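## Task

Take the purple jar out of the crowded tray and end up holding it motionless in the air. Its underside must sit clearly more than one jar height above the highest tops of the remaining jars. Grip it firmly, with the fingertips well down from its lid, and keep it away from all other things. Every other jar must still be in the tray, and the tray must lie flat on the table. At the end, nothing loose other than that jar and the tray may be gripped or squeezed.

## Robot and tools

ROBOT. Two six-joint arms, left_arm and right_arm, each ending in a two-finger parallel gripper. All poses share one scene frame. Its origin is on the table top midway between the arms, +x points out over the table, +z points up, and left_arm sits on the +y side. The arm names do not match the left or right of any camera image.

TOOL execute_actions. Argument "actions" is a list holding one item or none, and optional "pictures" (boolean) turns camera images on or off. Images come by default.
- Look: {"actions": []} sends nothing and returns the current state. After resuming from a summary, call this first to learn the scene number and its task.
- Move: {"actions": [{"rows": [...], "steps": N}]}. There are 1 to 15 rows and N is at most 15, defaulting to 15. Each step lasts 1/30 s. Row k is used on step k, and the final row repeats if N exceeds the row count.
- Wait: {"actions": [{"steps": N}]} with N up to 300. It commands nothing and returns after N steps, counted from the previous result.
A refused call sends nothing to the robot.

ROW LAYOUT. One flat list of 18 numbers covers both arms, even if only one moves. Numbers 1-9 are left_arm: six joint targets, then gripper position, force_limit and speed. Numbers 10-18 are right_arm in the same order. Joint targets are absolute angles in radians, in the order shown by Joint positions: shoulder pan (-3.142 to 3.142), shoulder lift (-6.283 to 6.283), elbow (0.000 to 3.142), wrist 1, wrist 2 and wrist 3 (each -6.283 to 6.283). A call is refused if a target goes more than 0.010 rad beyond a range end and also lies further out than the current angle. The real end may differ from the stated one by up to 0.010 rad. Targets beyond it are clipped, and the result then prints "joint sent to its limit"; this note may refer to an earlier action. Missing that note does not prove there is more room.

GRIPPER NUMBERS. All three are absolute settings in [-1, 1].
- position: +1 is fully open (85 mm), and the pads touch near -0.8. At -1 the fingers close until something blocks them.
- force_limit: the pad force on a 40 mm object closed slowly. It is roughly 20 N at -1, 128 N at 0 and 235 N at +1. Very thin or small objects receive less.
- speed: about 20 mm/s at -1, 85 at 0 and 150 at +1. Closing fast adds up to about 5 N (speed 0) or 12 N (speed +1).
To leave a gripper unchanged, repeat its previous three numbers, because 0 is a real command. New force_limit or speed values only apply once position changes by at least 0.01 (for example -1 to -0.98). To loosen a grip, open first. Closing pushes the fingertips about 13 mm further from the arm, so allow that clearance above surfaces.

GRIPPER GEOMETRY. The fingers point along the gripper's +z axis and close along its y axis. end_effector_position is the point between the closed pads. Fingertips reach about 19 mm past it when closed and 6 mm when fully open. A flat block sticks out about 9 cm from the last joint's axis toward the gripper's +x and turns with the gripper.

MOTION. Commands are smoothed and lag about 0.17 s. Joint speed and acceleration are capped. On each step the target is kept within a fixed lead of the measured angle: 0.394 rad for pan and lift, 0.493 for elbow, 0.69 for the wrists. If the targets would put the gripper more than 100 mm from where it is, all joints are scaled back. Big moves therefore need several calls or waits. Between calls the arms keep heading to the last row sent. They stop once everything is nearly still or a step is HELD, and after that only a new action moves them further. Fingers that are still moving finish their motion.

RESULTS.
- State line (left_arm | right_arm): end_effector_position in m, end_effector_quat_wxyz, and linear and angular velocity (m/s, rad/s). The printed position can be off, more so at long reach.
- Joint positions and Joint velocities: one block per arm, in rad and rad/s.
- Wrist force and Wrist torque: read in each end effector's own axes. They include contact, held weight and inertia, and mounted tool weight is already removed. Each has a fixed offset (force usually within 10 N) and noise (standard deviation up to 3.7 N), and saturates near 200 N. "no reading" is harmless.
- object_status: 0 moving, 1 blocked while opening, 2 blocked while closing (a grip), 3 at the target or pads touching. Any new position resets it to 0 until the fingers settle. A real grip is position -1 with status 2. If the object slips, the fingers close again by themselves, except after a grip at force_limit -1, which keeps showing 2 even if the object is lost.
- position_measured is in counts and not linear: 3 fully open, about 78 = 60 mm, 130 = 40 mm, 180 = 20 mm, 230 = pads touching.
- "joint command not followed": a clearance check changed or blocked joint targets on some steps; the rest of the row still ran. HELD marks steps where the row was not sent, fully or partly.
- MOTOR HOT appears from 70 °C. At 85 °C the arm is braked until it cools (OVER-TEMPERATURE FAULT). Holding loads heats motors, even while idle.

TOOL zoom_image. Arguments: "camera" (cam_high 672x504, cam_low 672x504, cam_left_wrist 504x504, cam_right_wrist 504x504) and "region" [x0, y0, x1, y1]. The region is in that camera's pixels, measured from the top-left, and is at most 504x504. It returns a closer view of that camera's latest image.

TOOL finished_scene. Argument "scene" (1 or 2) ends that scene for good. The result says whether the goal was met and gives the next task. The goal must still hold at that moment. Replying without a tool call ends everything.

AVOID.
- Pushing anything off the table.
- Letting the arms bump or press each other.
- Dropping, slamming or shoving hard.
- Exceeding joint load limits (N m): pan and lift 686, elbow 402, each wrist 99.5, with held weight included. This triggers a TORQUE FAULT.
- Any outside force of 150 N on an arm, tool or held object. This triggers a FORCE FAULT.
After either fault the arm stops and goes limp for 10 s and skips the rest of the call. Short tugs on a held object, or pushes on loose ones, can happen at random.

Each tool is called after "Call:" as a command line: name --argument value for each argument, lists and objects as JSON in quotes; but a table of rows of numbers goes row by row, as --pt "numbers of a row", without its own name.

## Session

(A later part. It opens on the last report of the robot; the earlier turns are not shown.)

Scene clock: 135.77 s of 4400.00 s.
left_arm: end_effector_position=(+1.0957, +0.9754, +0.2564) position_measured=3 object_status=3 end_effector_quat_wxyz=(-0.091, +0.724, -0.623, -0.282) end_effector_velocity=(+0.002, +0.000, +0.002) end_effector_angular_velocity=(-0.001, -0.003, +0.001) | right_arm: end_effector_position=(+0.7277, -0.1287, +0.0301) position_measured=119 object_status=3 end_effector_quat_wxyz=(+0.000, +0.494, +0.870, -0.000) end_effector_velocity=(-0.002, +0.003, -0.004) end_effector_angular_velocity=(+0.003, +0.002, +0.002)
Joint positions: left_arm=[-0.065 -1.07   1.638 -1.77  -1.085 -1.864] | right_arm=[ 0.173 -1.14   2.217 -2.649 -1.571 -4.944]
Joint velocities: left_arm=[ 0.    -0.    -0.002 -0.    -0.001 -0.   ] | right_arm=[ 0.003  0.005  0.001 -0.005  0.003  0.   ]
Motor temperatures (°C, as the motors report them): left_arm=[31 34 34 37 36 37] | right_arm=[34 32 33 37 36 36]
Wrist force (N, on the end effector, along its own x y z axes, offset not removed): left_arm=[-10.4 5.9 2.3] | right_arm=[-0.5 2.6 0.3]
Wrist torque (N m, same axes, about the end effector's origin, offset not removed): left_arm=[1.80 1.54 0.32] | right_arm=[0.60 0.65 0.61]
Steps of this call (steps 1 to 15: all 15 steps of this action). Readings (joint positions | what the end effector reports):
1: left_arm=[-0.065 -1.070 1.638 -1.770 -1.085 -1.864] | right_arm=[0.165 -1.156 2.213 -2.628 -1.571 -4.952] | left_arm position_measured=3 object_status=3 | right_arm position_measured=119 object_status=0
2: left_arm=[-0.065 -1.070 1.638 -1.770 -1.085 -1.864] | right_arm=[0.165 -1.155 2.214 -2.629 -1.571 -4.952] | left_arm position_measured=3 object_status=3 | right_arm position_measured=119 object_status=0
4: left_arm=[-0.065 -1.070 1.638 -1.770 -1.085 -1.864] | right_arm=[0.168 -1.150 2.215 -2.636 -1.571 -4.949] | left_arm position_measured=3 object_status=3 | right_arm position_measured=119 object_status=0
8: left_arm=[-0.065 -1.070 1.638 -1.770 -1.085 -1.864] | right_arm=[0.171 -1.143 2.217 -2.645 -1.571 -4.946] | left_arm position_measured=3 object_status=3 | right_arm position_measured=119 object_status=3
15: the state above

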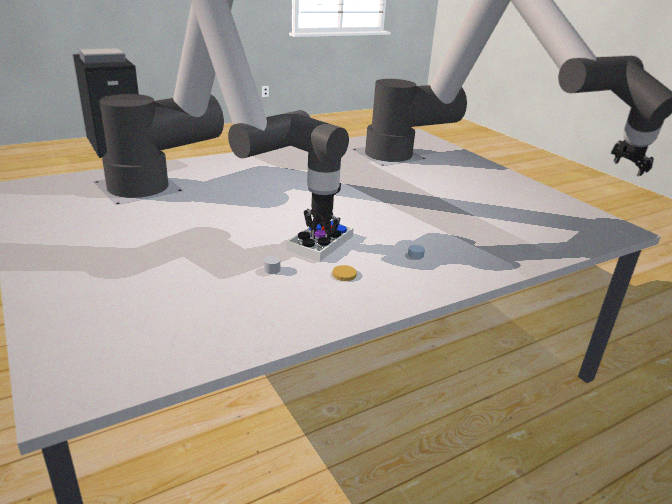

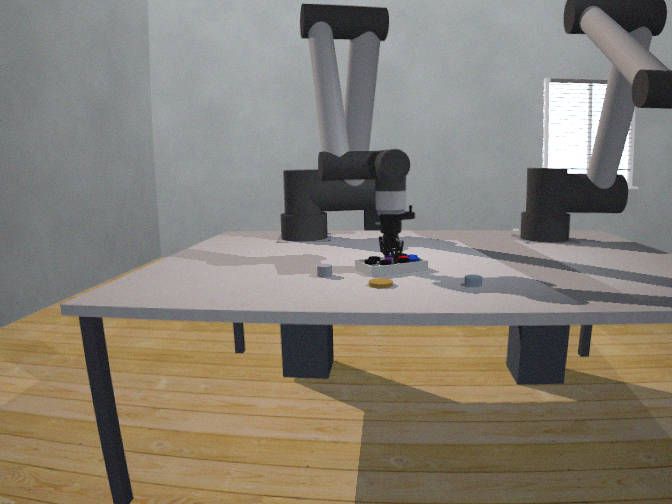

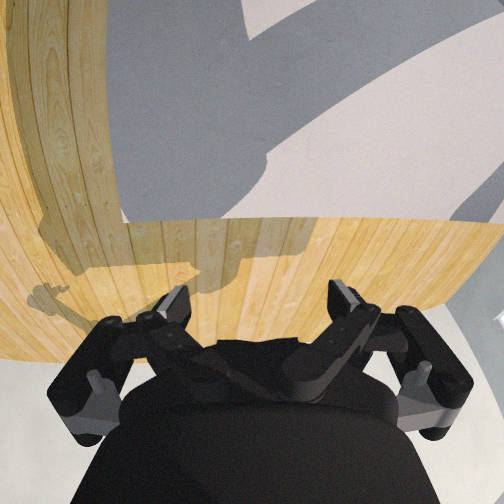

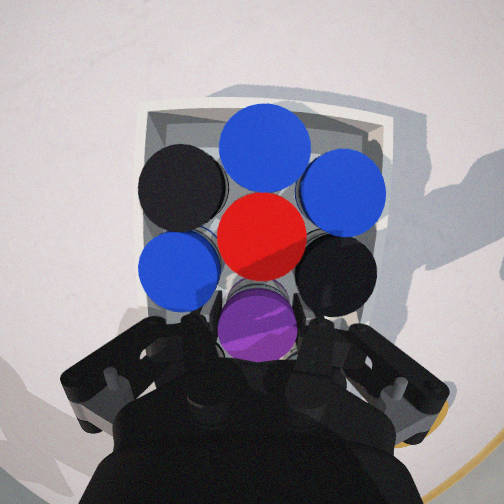

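Call:
execute_actions --actions '[]'

Call:
execute_actions --actions '[{"rows":[[-0.065,-1.07,1.638,-1.77,-1.085,-1.864,1,0,0,0.173,-1.139,2.2175,-2.6493,-1.571,-4.944,-0.97,-0.3,-0.5]],"steps":14}]' --pictures false

Scene clock: 143.20 s of 4400.00 s.
left_arm: end_effector_position=(+1.0957, +0.9754, +0.2564) position_measured=3 object_status=3 end_effector_quat_wxyz=(-0.091, +0.724, -0.623, -0.282) end_effector_velocity=(-0.001, +0.001, -0.001) end_effector_angular_velocity=(-0.000, +0.001, +0.001) | right_arm: end_effector_position=(+0.7275, -0.1285, +0.0295) position_measured=119 object_status=3 end_effector_quat_wxyz=(+0.000, +0.494, +0.870, -0.000) end_effector_velocity=(-0.001, +0.000, -0.000) end_effector_angular_velocity=(-0.000, +0.002, +0.000)
Joint positions: left_arm=[-0.065 -1.07   1.638 -1.77  -1.085 -1.864] | right_arm=[ 0.173 -1.139  2.218 -2.649 -1.571 -4.944]
Joint velocities: left_arm=[ 0.001 -0.     0.002 -0.001 -0.    -0.   ] | right_arm=[ 0.     0.     0.     0.001  0.    -0.   ]
Motor temperatures (°C, as the motors report them): left_arm=[31 34 34 37 36 37] | right_arm=[34 32 33 37 36 36]
Wrist force (N, on the end effector, along its own x y z axes, offset not removed): left_arm=[-13.2 4.4 4.9] | right_arm=[2.3 2.7 1.9]
Wrist torque (N m, same axes, about the end effector's origin, offset not removed): left_arm=[1.71 2.08 0.35] | right_arm=[0.60 0.06 0.68]
Steps of this call (steps 1 to 15: the robot went on to your last target; steps 16 to 90: nothing new was sent; then 4.43 s passed at rest). Readings (joint positions | what the end effector reports):
1: left_arm=[-0.065 -1.070 1.638 -1.770 -1.085 -1.864] | right_arm=[0.173 -1.140 2.217 -2.649 -1.571 -4.944] | left_arm position_measured=3 object_status=3 | right_arm position_measured=119 object_status=3
2: left_arm=[-0.065 -1.070 1.638 -1.770 -1.085 -1.864] | right_arm=[0.173 -1.139 2.217 -2.649 -1.571 -4.944] | left_arm position_measured=3 object_status=3 | right_arm position_measured=119 object_status=3
4: left_arm=[-0.065 -1.070 1.638 -1.770 -1.085 -1.864] | right_arm=[0.173 -1.139 2.217 -2.649 -1.571 -4.944] | left_arm position_measured=3 object_status=3 | right_arm position_measured=119 object_status=3
8: left_arm=[-0.065 -1.070 1.638 -1.770 -1.085 -1.864] | right_arm=[0.173 -1.139 2.217 -2.649 -1.571 -4.944] | left_arm position_measured=3 object_status=3 | right_arm position_measured=119 object_status=3
90: the state above
All arms were judged still, so your last target was given up. Only a new action makes them travel on or press farther. Fingers that are still opening or closing keep moving.

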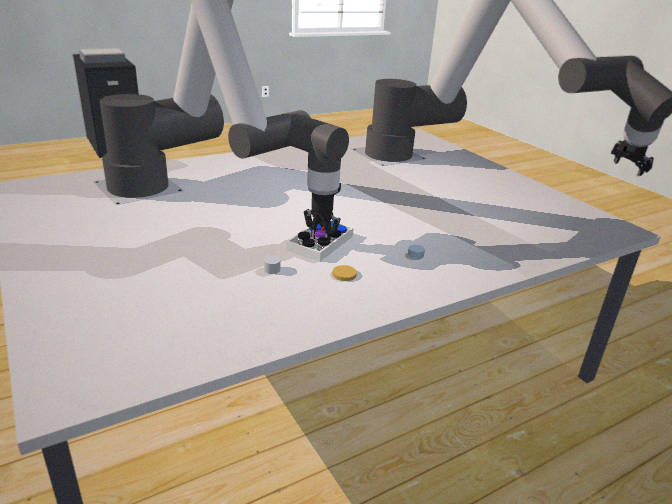

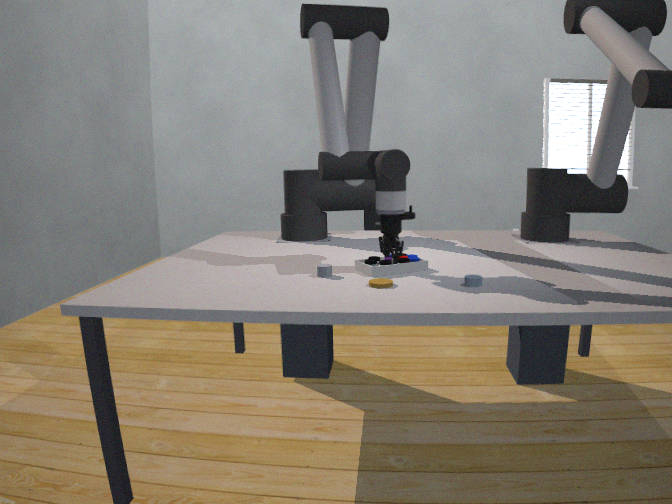

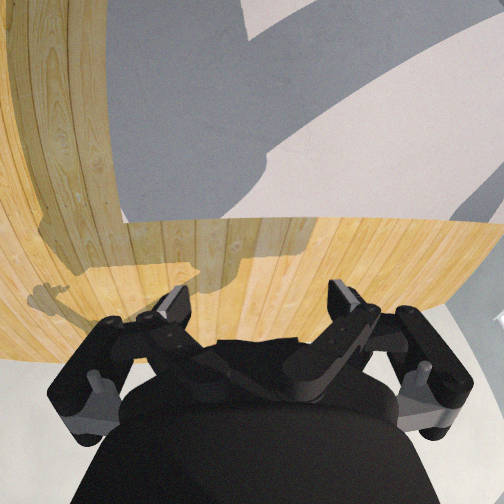

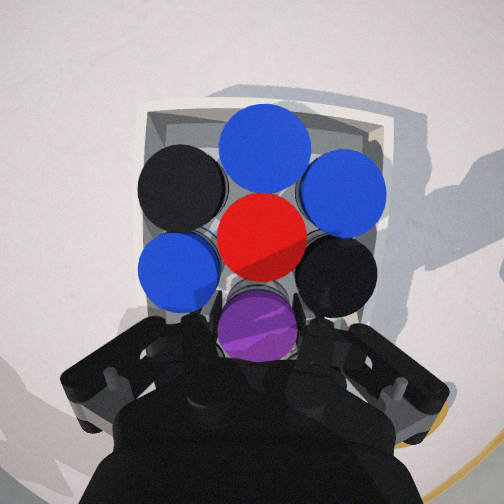

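Scene clock: 143.67 s of 4400.00 s.
left_arm: end_effector_position=(+1.0957, +0.9754, +0.2564) position_measured=3 object_status=3 end_effector_quat_wxyz=(-0.091, +0.724, -0.623, -0.282) end_effector_velocity=(+0.002, -0.002, +0.002) end_effector_angular_velocity=(+0.000, -0.002, -0.002) | right_arm: end_effector_position=(+0.7276, -0.1284, +0.0296) position_measured=132 object_status=2 end_effector_quat_wxyz=(+0.000, +0.494, +0.870, -0.000) end_effector_velocity=(-0.000, -0.001, -0.000) end_effector_angular_velocity=(-0.001, -0.000, -0.000)
Joint positions: left_arm=[-0.065 -1.07   1.638 -1.77  -1.085 -1.864] | right_arm=[ 0.173 -1.139  2.218 -2.649 -1.571 -4.944]
Joint velocities: left_arm=[-0.002 -0.    -0.002  0.     0.    -0.   ] | right_arm=[-0.    -0.     0.001 -0.001 -0.001  0.   ]
Motor temperatures (°C, as the motors report them): left_arm=[31 34 34 37 36 37] | right_arm=[34 32 33 37 36 36]
Wrist force (N, on the end effector, along its own x y z axes, offset not removed): left_arm=[-9.4 4.0 4.7] | right_arm=[1.1 -7.3 -37.1]
Wrist torque (N m, same axes, about the end effector's origin, offset not removed): left_arm=[1.60 1.41 0.24] | right_arm=[0.59 0.48 0.58]
Steps of this call (steps 1 to 14: all 14 steps of this action). Readings (joint positions | what the end effector reports):
1: left_arm=[-0.065 -1.070 1.638 -1.770 -1.085 -1.864] | right_arm=[0.173 -1.139 2.218 -2.649 -1.571 -4.944] | left_arm position_measured=3 object_status=3 | right_arm position_measured=119 object_status=0
2: left_arm=[-0.065 -1.070 1.638 -1.770 -1.085 -1.864] | right_arm=[0.173 -1.139 2.218 -2.649 -1.571 -4.944] | left_arm position_measured=3 object_status=3 | right_arm position_measured=119 object_status=0
4: left_arm=[-0.065 -1.070 1.638 -1.770 -1.085 -1.864] | right_arm=[0.173 -1.139 2.218 -2.649 -1.571 -4.944] | left_arm position_measured=3 object_status=3 | right_arm position_measured=123 object_status=0
8: left_arm=[-0.065 -1.070 1.638 -1.770 -1.085 -1.864] | right_arm=[0.173 -1.139 2.218 -2.649 -1.571 -4.944] | left_arm position_measured=3 object_status=3 | right_arm position_measured=132 object_status=0
14: the state above

Call:
execute_actions --actions '[{"rows":[[-0.065,-1.07,1.638,-1.77,-1.085,-1.864,1,0,0,0.173,-1.1515,2.2146,-2.6339,-1.571,-4.944,-0.97,-0.3,-0.5]],"steps":10}]' --pictures false

Call:
execute_actions --actions '[{"rows":[[-0.065,-1.07,1.638,-1.77,-1.085,-1.864,1,0,0,0.173,-1.17,2.21,-2.6108,-1.571,-4.944,-1,1,-0.5]],"steps":8}]' --pictures false

Call:
execute_actions --actions '[{"rows":[[-0.065,-1.07,1.638,-1.77,-1.085,-1.864,1,0,0,0.173,-1.205,2.2,-2.5658,-1.571,-4.944,-1,1,-0.5]],"steps":10}]' --pictures false

Call:
execute_actions --actions '[{"rows":[[-0.065,-1.07,1.638,-1.77,-1.085,-1.864,1,0,0,0.173,-1.36,2.125,-2.336,-1.571,-4.944,-1,1,-0.5]],"steps":15}]' --pictures false

Call:
execute_actions --actions '[{"steps":25}]'

Scene clock: 150.43 s of 4400.00 s.
left_arm: end_effector_position=(+1.0957, +0.9754, +0.2564) position_measured=3 object_status=3 end_effector_quat_wxyz=(-0.091, +0.724, -0.623, -0.282) end_effector_velocity=(-0.001, -0.001, -0.001) end_effector_angular_velocity=(+0.000, +0.001, -0.000) | right_arm: end_effector_position=(+0.7274, -0.1285, +0.0380) position_measured=132 object_status=2 end_effector_quat_wxyz=(-0.000, +0.494, +0.870, -0.000) end_effector_velocity=(-0.001, -0.000, +0.010) end_effector_angular_velocity=(-0.000, +0.001, -0.001)
Joint positions: left_arm=[-0.065 -1.07   1.638 -1.77  -1.085 -1.864] | right_arm=[ 0.173 -1.15   2.215 -2.636 -1.571 -4.944]
Joint velocities: left_arm=[-0.001 -0.     0.001  0.     0.    -0.   ] | right_arm=[ 0.    -0.013 -0.002  0.016 -0.     0.001]
Motor temperatures (°C, as the motors report them): left_arm=[31 34 34 37 36 37] | right_arm=[34 32 33 37 36 36]
Wrist force (N, on the end effector, along its own x y z axes, offset not removed): left_arm=[-8.3 1.4 4.7] | right_arm=[2.3 0.8 1.3]
Wrist torque (N m, same axes, about the end effector's origin, offset not removed): left_arm=[1.00 1.30 0.30] | right_arm=[0.15 0.02 0.49]
Steps of this call (steps 1 to 15: the robot went on to your last target; steps 16 to 90: nothing new was sent; then 3.43 s passed at rest; steps 91 to 100: all 10 steps of this action). Readings (joint positions | what the end effector reports):
91: left_arm=[-0.065 -1.070 1.638 -1.770 -1.085 -1.864] | right_arm=[0.173 -1.139 2.218 -2.649 -1.571 -4.944] | left_arm position_measured=3 object_status=3 | right_arm position_measured=132 object_status=2
92: left_arm=[-0.065 -1.070 1.638 -1.770 -1.085 -1.864] | right_arm=[0.173 -1.140 2.217 -2.648 -1.571 -4.944] | left_arm position_measured=3 object_status=3 | right_arm position_measured=132 object_status=2
94: left_arm=[-0.065 -1.070 1.638 -1.770 -1.085 -1.864] | right_arm=[0.173 -1.144 2.217 -2.643 -1.571 -4.944] | left_arm position_measured=3 object_status=3 | right_arm position_measured=132 object_status=2
98: left_arm=[-0.065 -1.070 1.638 -1.770 -1.085 -1.864] | right_arm=[0.173 -1.149 2.215 -2.637 -1.571 -4.944] | left_arm position_measured=3 object_status=3 | right_arm position_measured=132 object_status=2
100: the state above

Scene clock: 150.70 s of 4400.00 s.
left_arm: end_effector_position=(+1.0957, +0.9754, +0.2564) position_measured=3 object_status=3 end_effector_quat_wxyz=(-0.091, +0.724, -0.623, -0.282) end_effector_velocity=(+0.001, +0.002, +0.000) end_effector_angular_velocity=(+0.000, -0.001, +0.002) | right_arm: end_effector_position=(+0.7276, -0.1284, +0.0508) position_measured=137 object_status=0 end_effector_quat_wxyz=(+0.000, +0.494, +0.870, -0.000) end_effector_velocity=(+0.002, +0.000, +0.027) end_effector_angular_velocity=(+0.001, -0.003, +0.001)
Joint positions: left_arm=[-0.065 -1.07   1.638 -1.77  -1.085 -1.864] | right_arm=[ 0.173 -1.166  2.211 -2.616 -1.571 -4.944]
Joint velocities: left_arm=[ 0.002  0.001 -0.002 -0.     0.    -0.001] | right_arm=[ 0.    -0.033 -0.009  0.039 -0.    -0.001]
Motor temperatures (°C, as the motors report them): left_arm=[31 34 34 37 36 37] | right_arm=[34 32 33 37 36 36]
Wrist force (N, on the end effector, along its own x y z axes, offset not removed): left_arm=[-11.2 4.1 3.3] | right_arm=[1.9 2.1 1.7]
Wrist torque (N m, same axes, about the end effector's origin, offset not removed): left_arm=[1.40 1.74 0.28] | right_arm=[0.47 0.05 0.65]
Steps of this call (steps 1 to 8: all 8 steps of this action). Readings (joint positions | what the end effector reports):
1: left_arm=[-0.065 -1.070 1.638 -1.770 -1.085 -1.864] | right_arm=[0.173 -1.150 2.215 -2.635 -1.571 -4.944] | left_arm position_measured=3 object_status=3 | right_arm position_measured=132 object_status=0
2: left_arm=[-0.065 -1.070 1.638 -1.770 -1.085 -1.864] | right_arm=[0.173 -1.152 2.215 -2.634 -1.571 -4.944] | left_arm position_measured=3 object_status=3 | right_arm position_measured=132 object_status=0
4: left_arm=[-0.065 -1.070 1.638 -1.770 -1.085 -1.864] | right_arm=[0.173 -1.158 2.213 -2.625 -1.571 -4.944] | left_arm position_measured=3 object_status=3 | right_arm position_measured=134 object_status=0
8: the state above

Scene clock: 151.03 s of 4400.00 s.
left_arm: end_effector_position=(+1.0957, +0.9754, +0.2564) position_measured=3 object_status=3 end_effector_quat_wxyz=(-0.091, +0.724, -0.623, -0.282) end_effector_velocity=(+0.001, -0.001, +0.001) end_effector_angular_velocity=(-0.000, -0.002, -0.000) | right_arm: end_effector_position=(+0.7277, -0.1284, +0.0788) position_measured=137 object_status=2 end_effector_quat_wxyz=(+0.000, +0.494, +0.870, +0.000) end_effector_velocity=(-0.001, -0.000, +0.030) end_effector_angular_velocity=(+0.000, +0.001, +0.001)
Joint positions: left_arm=[-0.065 -1.07   1.638 -1.77  -1.085 -1.864] | right_arm=[ 0.173 -1.2    2.201 -2.572 -1.571 -4.944]
Joint velocities: left_arm=[-0.001 -0.    -0.001  0.    -0.    -0.   ] | right_arm=[-0.    -0.038 -0.01   0.048  0.    -0.001]
Motor temperatures (°C, as the motors report them): left_arm=[31 34 34 37 36 37] | right_arm=[34 32 33 37 36 36]
Wrist force (N, on the end effector, along its own x y z axes, offset not removed): left_arm=[-6.5 9.0 1.9] | right_arm=[0.7 1.9 2.3]
Wrist torque (N m, same axes, about the end effector's origin, offset not removed): left_arm=[2.50 0.96 0.34] | right_arm=[0.39 0.46 0.52]
Steps of this call (steps 1 to 10: all 10 steps of this action). Readings (joint positions | what the end effector reports):
1: left_arm=[-0.065 -1.070 1.638 -1.770 -1.085 -1.864] | right_arm=[0.173 -1.167 2.211 -2.615 -1.571 -4.944] | left_arm position_measured=3 object_status=3 | right_arm position_measured=137 object_status=0
2: left_arm=[-0.065 -1.070 1.638 -1.770 -1.085 -1.864] | right_arm=[0.173 -1.169 2.210 -2.612 -1.571 -4.944] | left_arm position_measured=3 object_status=3 | right_arm position_measured=137 object_status=0
4: left_arm=[-0.065 -1.070 1.638 -1.770 -1.085 -1.864] | right_arm=[0.173 -1.182 2.206 -2.596 -1.571 -4.944] | left_arm position_measured=3 object_status=3 | right_arm position_measured=137 object_status=2
8: left_arm=[-0.065 -1.070 1.638 -1.770 -1.085 -1.864] | right_arm=[0.173 -1.197 2.202 -2.576 -1.571 -4.944] | left_arm position_measured=3 object_status=3 | right_arm position_measured=137 object_status=2
10: the state above

Scene clock: 151.53 s of 4400.00 s.
left_arm: end_effector_position=(+1.0957, +0.9754, +0.2564) position_measured=3 object_status=3 end_effector_quat_wxyz=(-0.091, +0.724, -0.623, -0.282) end_effector_velocity=(-0.001, +0.002, +0.000) end_effector_angular_velocity=(-0.000, +0.000, +0.001) | right_arm: end_effector_position=(+0.7297, -0.1278, +0.2190) position_measured=137 object_status=2 end_effector_quat_wxyz=(+0.001, +0.494, +0.870, +0.000) end_effector_velocity=(-0.011, -0.003, +0.064) end_effector_angular_velocity=(-0.001, +0.010, +0.003)
Joint positions: left_arm=[-0.065 -1.07   1.638 -1.77  -1.085 -1.864] | right_arm=[ 0.173 -1.351  2.129 -2.35  -1.571 -4.944]
Joint velocities: left_arm=[ 0.002 -0.     0.    -0.     0.     0.001] | right_arm=[ 0.    -0.07  -0.03   0.11   0.002 -0.003]
Motor temperatures (°C, as the motors report them): left_arm=[31 34 34 37 36 37] | right_arm=[34 32 33 37 36 36]
Wrist force (N, on the end effector, along its own x y z axes, offset not removed): left_arm=[-10.5 1.0 4.5] | right_arm=[2.3 3.2 -0.5]
Wrist torque (N m, same axes, about the end effector's origin, offset not removed): left_arm=[1.02 1.63 0.35] | right_arm=[0.67 -0.08 0.69]
Steps of this call (steps 1 to 15: all 15 steps of this action). Readings (joint positions | what the end effector reports):
1: left_arm=[-0.065 -1.070 1.638 -1.770 -1.085 -1.864] | right_arm=[0.173 -1.201 2.201 -2.571 -1.571 -4.944] | left_arm position_measured=3 object_status=3 | right_arm position_measured=137 object_status=2
2: left_arm=[-0.065 -1.070 1.638 -1.770 -1.085 -1.864] | right_arm=[0.173 -1.204 2.199 -2.567 -1.571 -4.944] | left_arm position_measured=3 object_status=3 | right_arm position_measured=137 object_status=2
4: left_arm=[-0.065 -1.070 1.638 -1.770 -1.085 -1.864] | right_arm=[0.173 -1.235 2.182 -2.528 -1.571 -4.944] | left_arm position_measured=3 object_status=3 | right_arm position_measured=137 object_status=2
8: left_arm=[-0.065 -1.070 1.638 -1.770 -1.085 -1.864] | right_arm=[0.173 -1.303 2.150 -2.424 -1.571 -4.944] | left_arm position_measured=3 object_status=3 | right_arm position_measured=137 object_status=2
15: the state above

Scene clock: 152.37 s of 4400.00 s.
left_arm: end_effector_position=(+1.0957, +0.9754, +0.2564) position_measured=3 object_status=3 end_effector_quat_wxyz=(-0.091, +0.724, -0.623, -0.282) end_effector_velocity=(-0.001, +0.001, -0.001) end_effector_angular_velocity=(+0.000, +0.001, +0.000) | right_arm: end_effector_position=(+0.7284, -0.1282, +0.2271) position_measured=137 object_status=2 end_effector_quat_wxyz=(+0.000, +0.494, +0.870, +0.000) end_effector_velocity=(-0.001, -0.000, -0.001) end_effector_angular_velocity=(-0.000, +0.002, -0.000)
Joint positions: left_arm=[-0.065 -1.07   1.638 -1.77  -1.085 -1.864] | right_arm=[ 0.173 -1.36   2.125 -2.336 -1.571 -4.944]
Joint velocities: left_arm=[ 0.     0.     0.001 -0.     0.     0.   ] | right_arm=[ 0.    -0.     0.001  0.001  0.     0.   ]
Motor temperatures (°C, as the motors report them): left_arm=[31 34 34 37 36 37] | right_arm=[34 32 33 37 36 36]
Wrist force (N, on the end effector, along its own x y z axes, offset not removed): left_arm=[-9.1 7.5 1.4] | right_arm=[0.2 2.1 0.3]
Wrist torque (N m, same axes, about the end effector's origin, offset not removed): left_arm=[2.14 1.51 0.59] | right_arm=[0.49 0.48 0.55]
Steps of this call (steps 1 to 25: the robot went on to your last target). Readings (joint positions | what the end effector reports):
1: left_arm=[-0.065 -1.070 1.638 -1.770 -1.085 -1.864] | right_arm=[0.173 -1.353 2.128 -2.347 -1.571 -4.944] | left_arm position_measured=3 object_status=3 | right_arm position_measured=137 object_status=2
2: left_arm=[-0.065 -1.070 1.638 -1.770 -1.085 -1.864] | right_arm=[0.173 -1.355 2.127 -2.344 -1.571 -4.944] | left_arm position_measured=3 object_status=3 | right_arm position_measured=137 object_status=2
4: left_arm=[-0.065 -1.070 1.638 -1.770 -1.085 -1.864] | right_arm=[0.173 -1.357 2.126 -2.341 -1.571 -4.944] | left_arm position_measured=3 object_status=3 | right_arm position_measured=137 object_status=2
8: left_arm=[-0.065 -1.070 1.638 -1.770 -1.085 -1.864] | right_arm=[0.173 -1.359 2.126 -2.338 -1.571 -4.944] | left_arm position_measured=3 object_status=3 | right_arm position_measured=137 object_status=2
25: the state above

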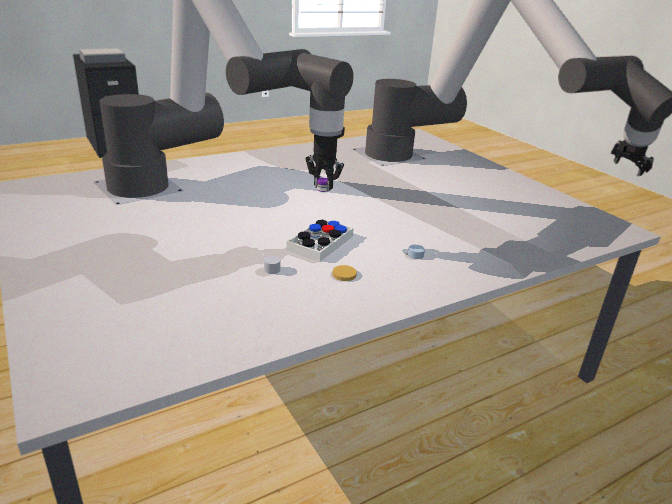

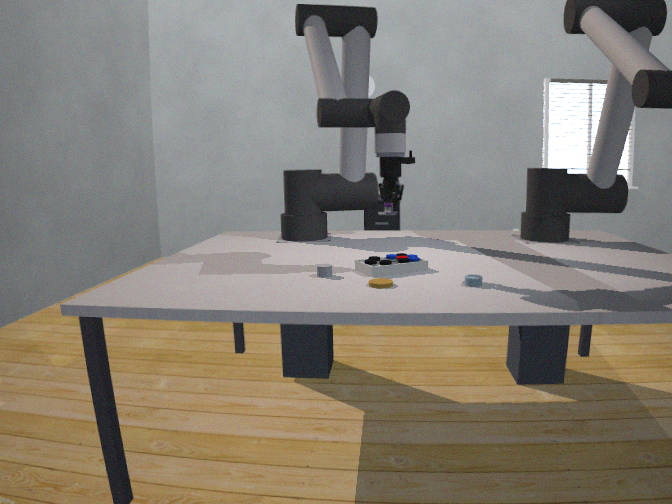

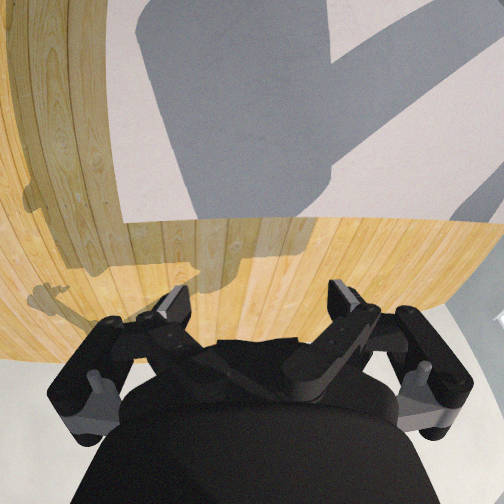

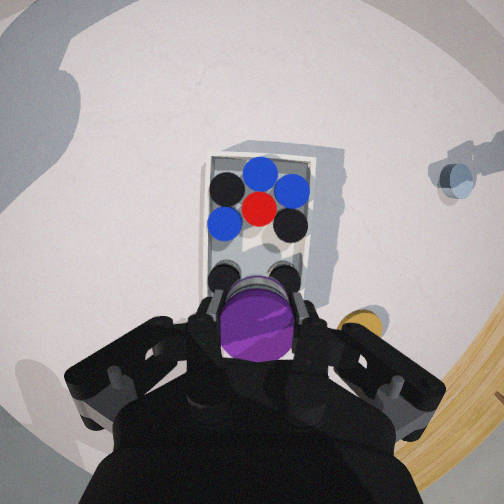

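Call:
finished_scene --scene 2

The scene is finished: the task was done.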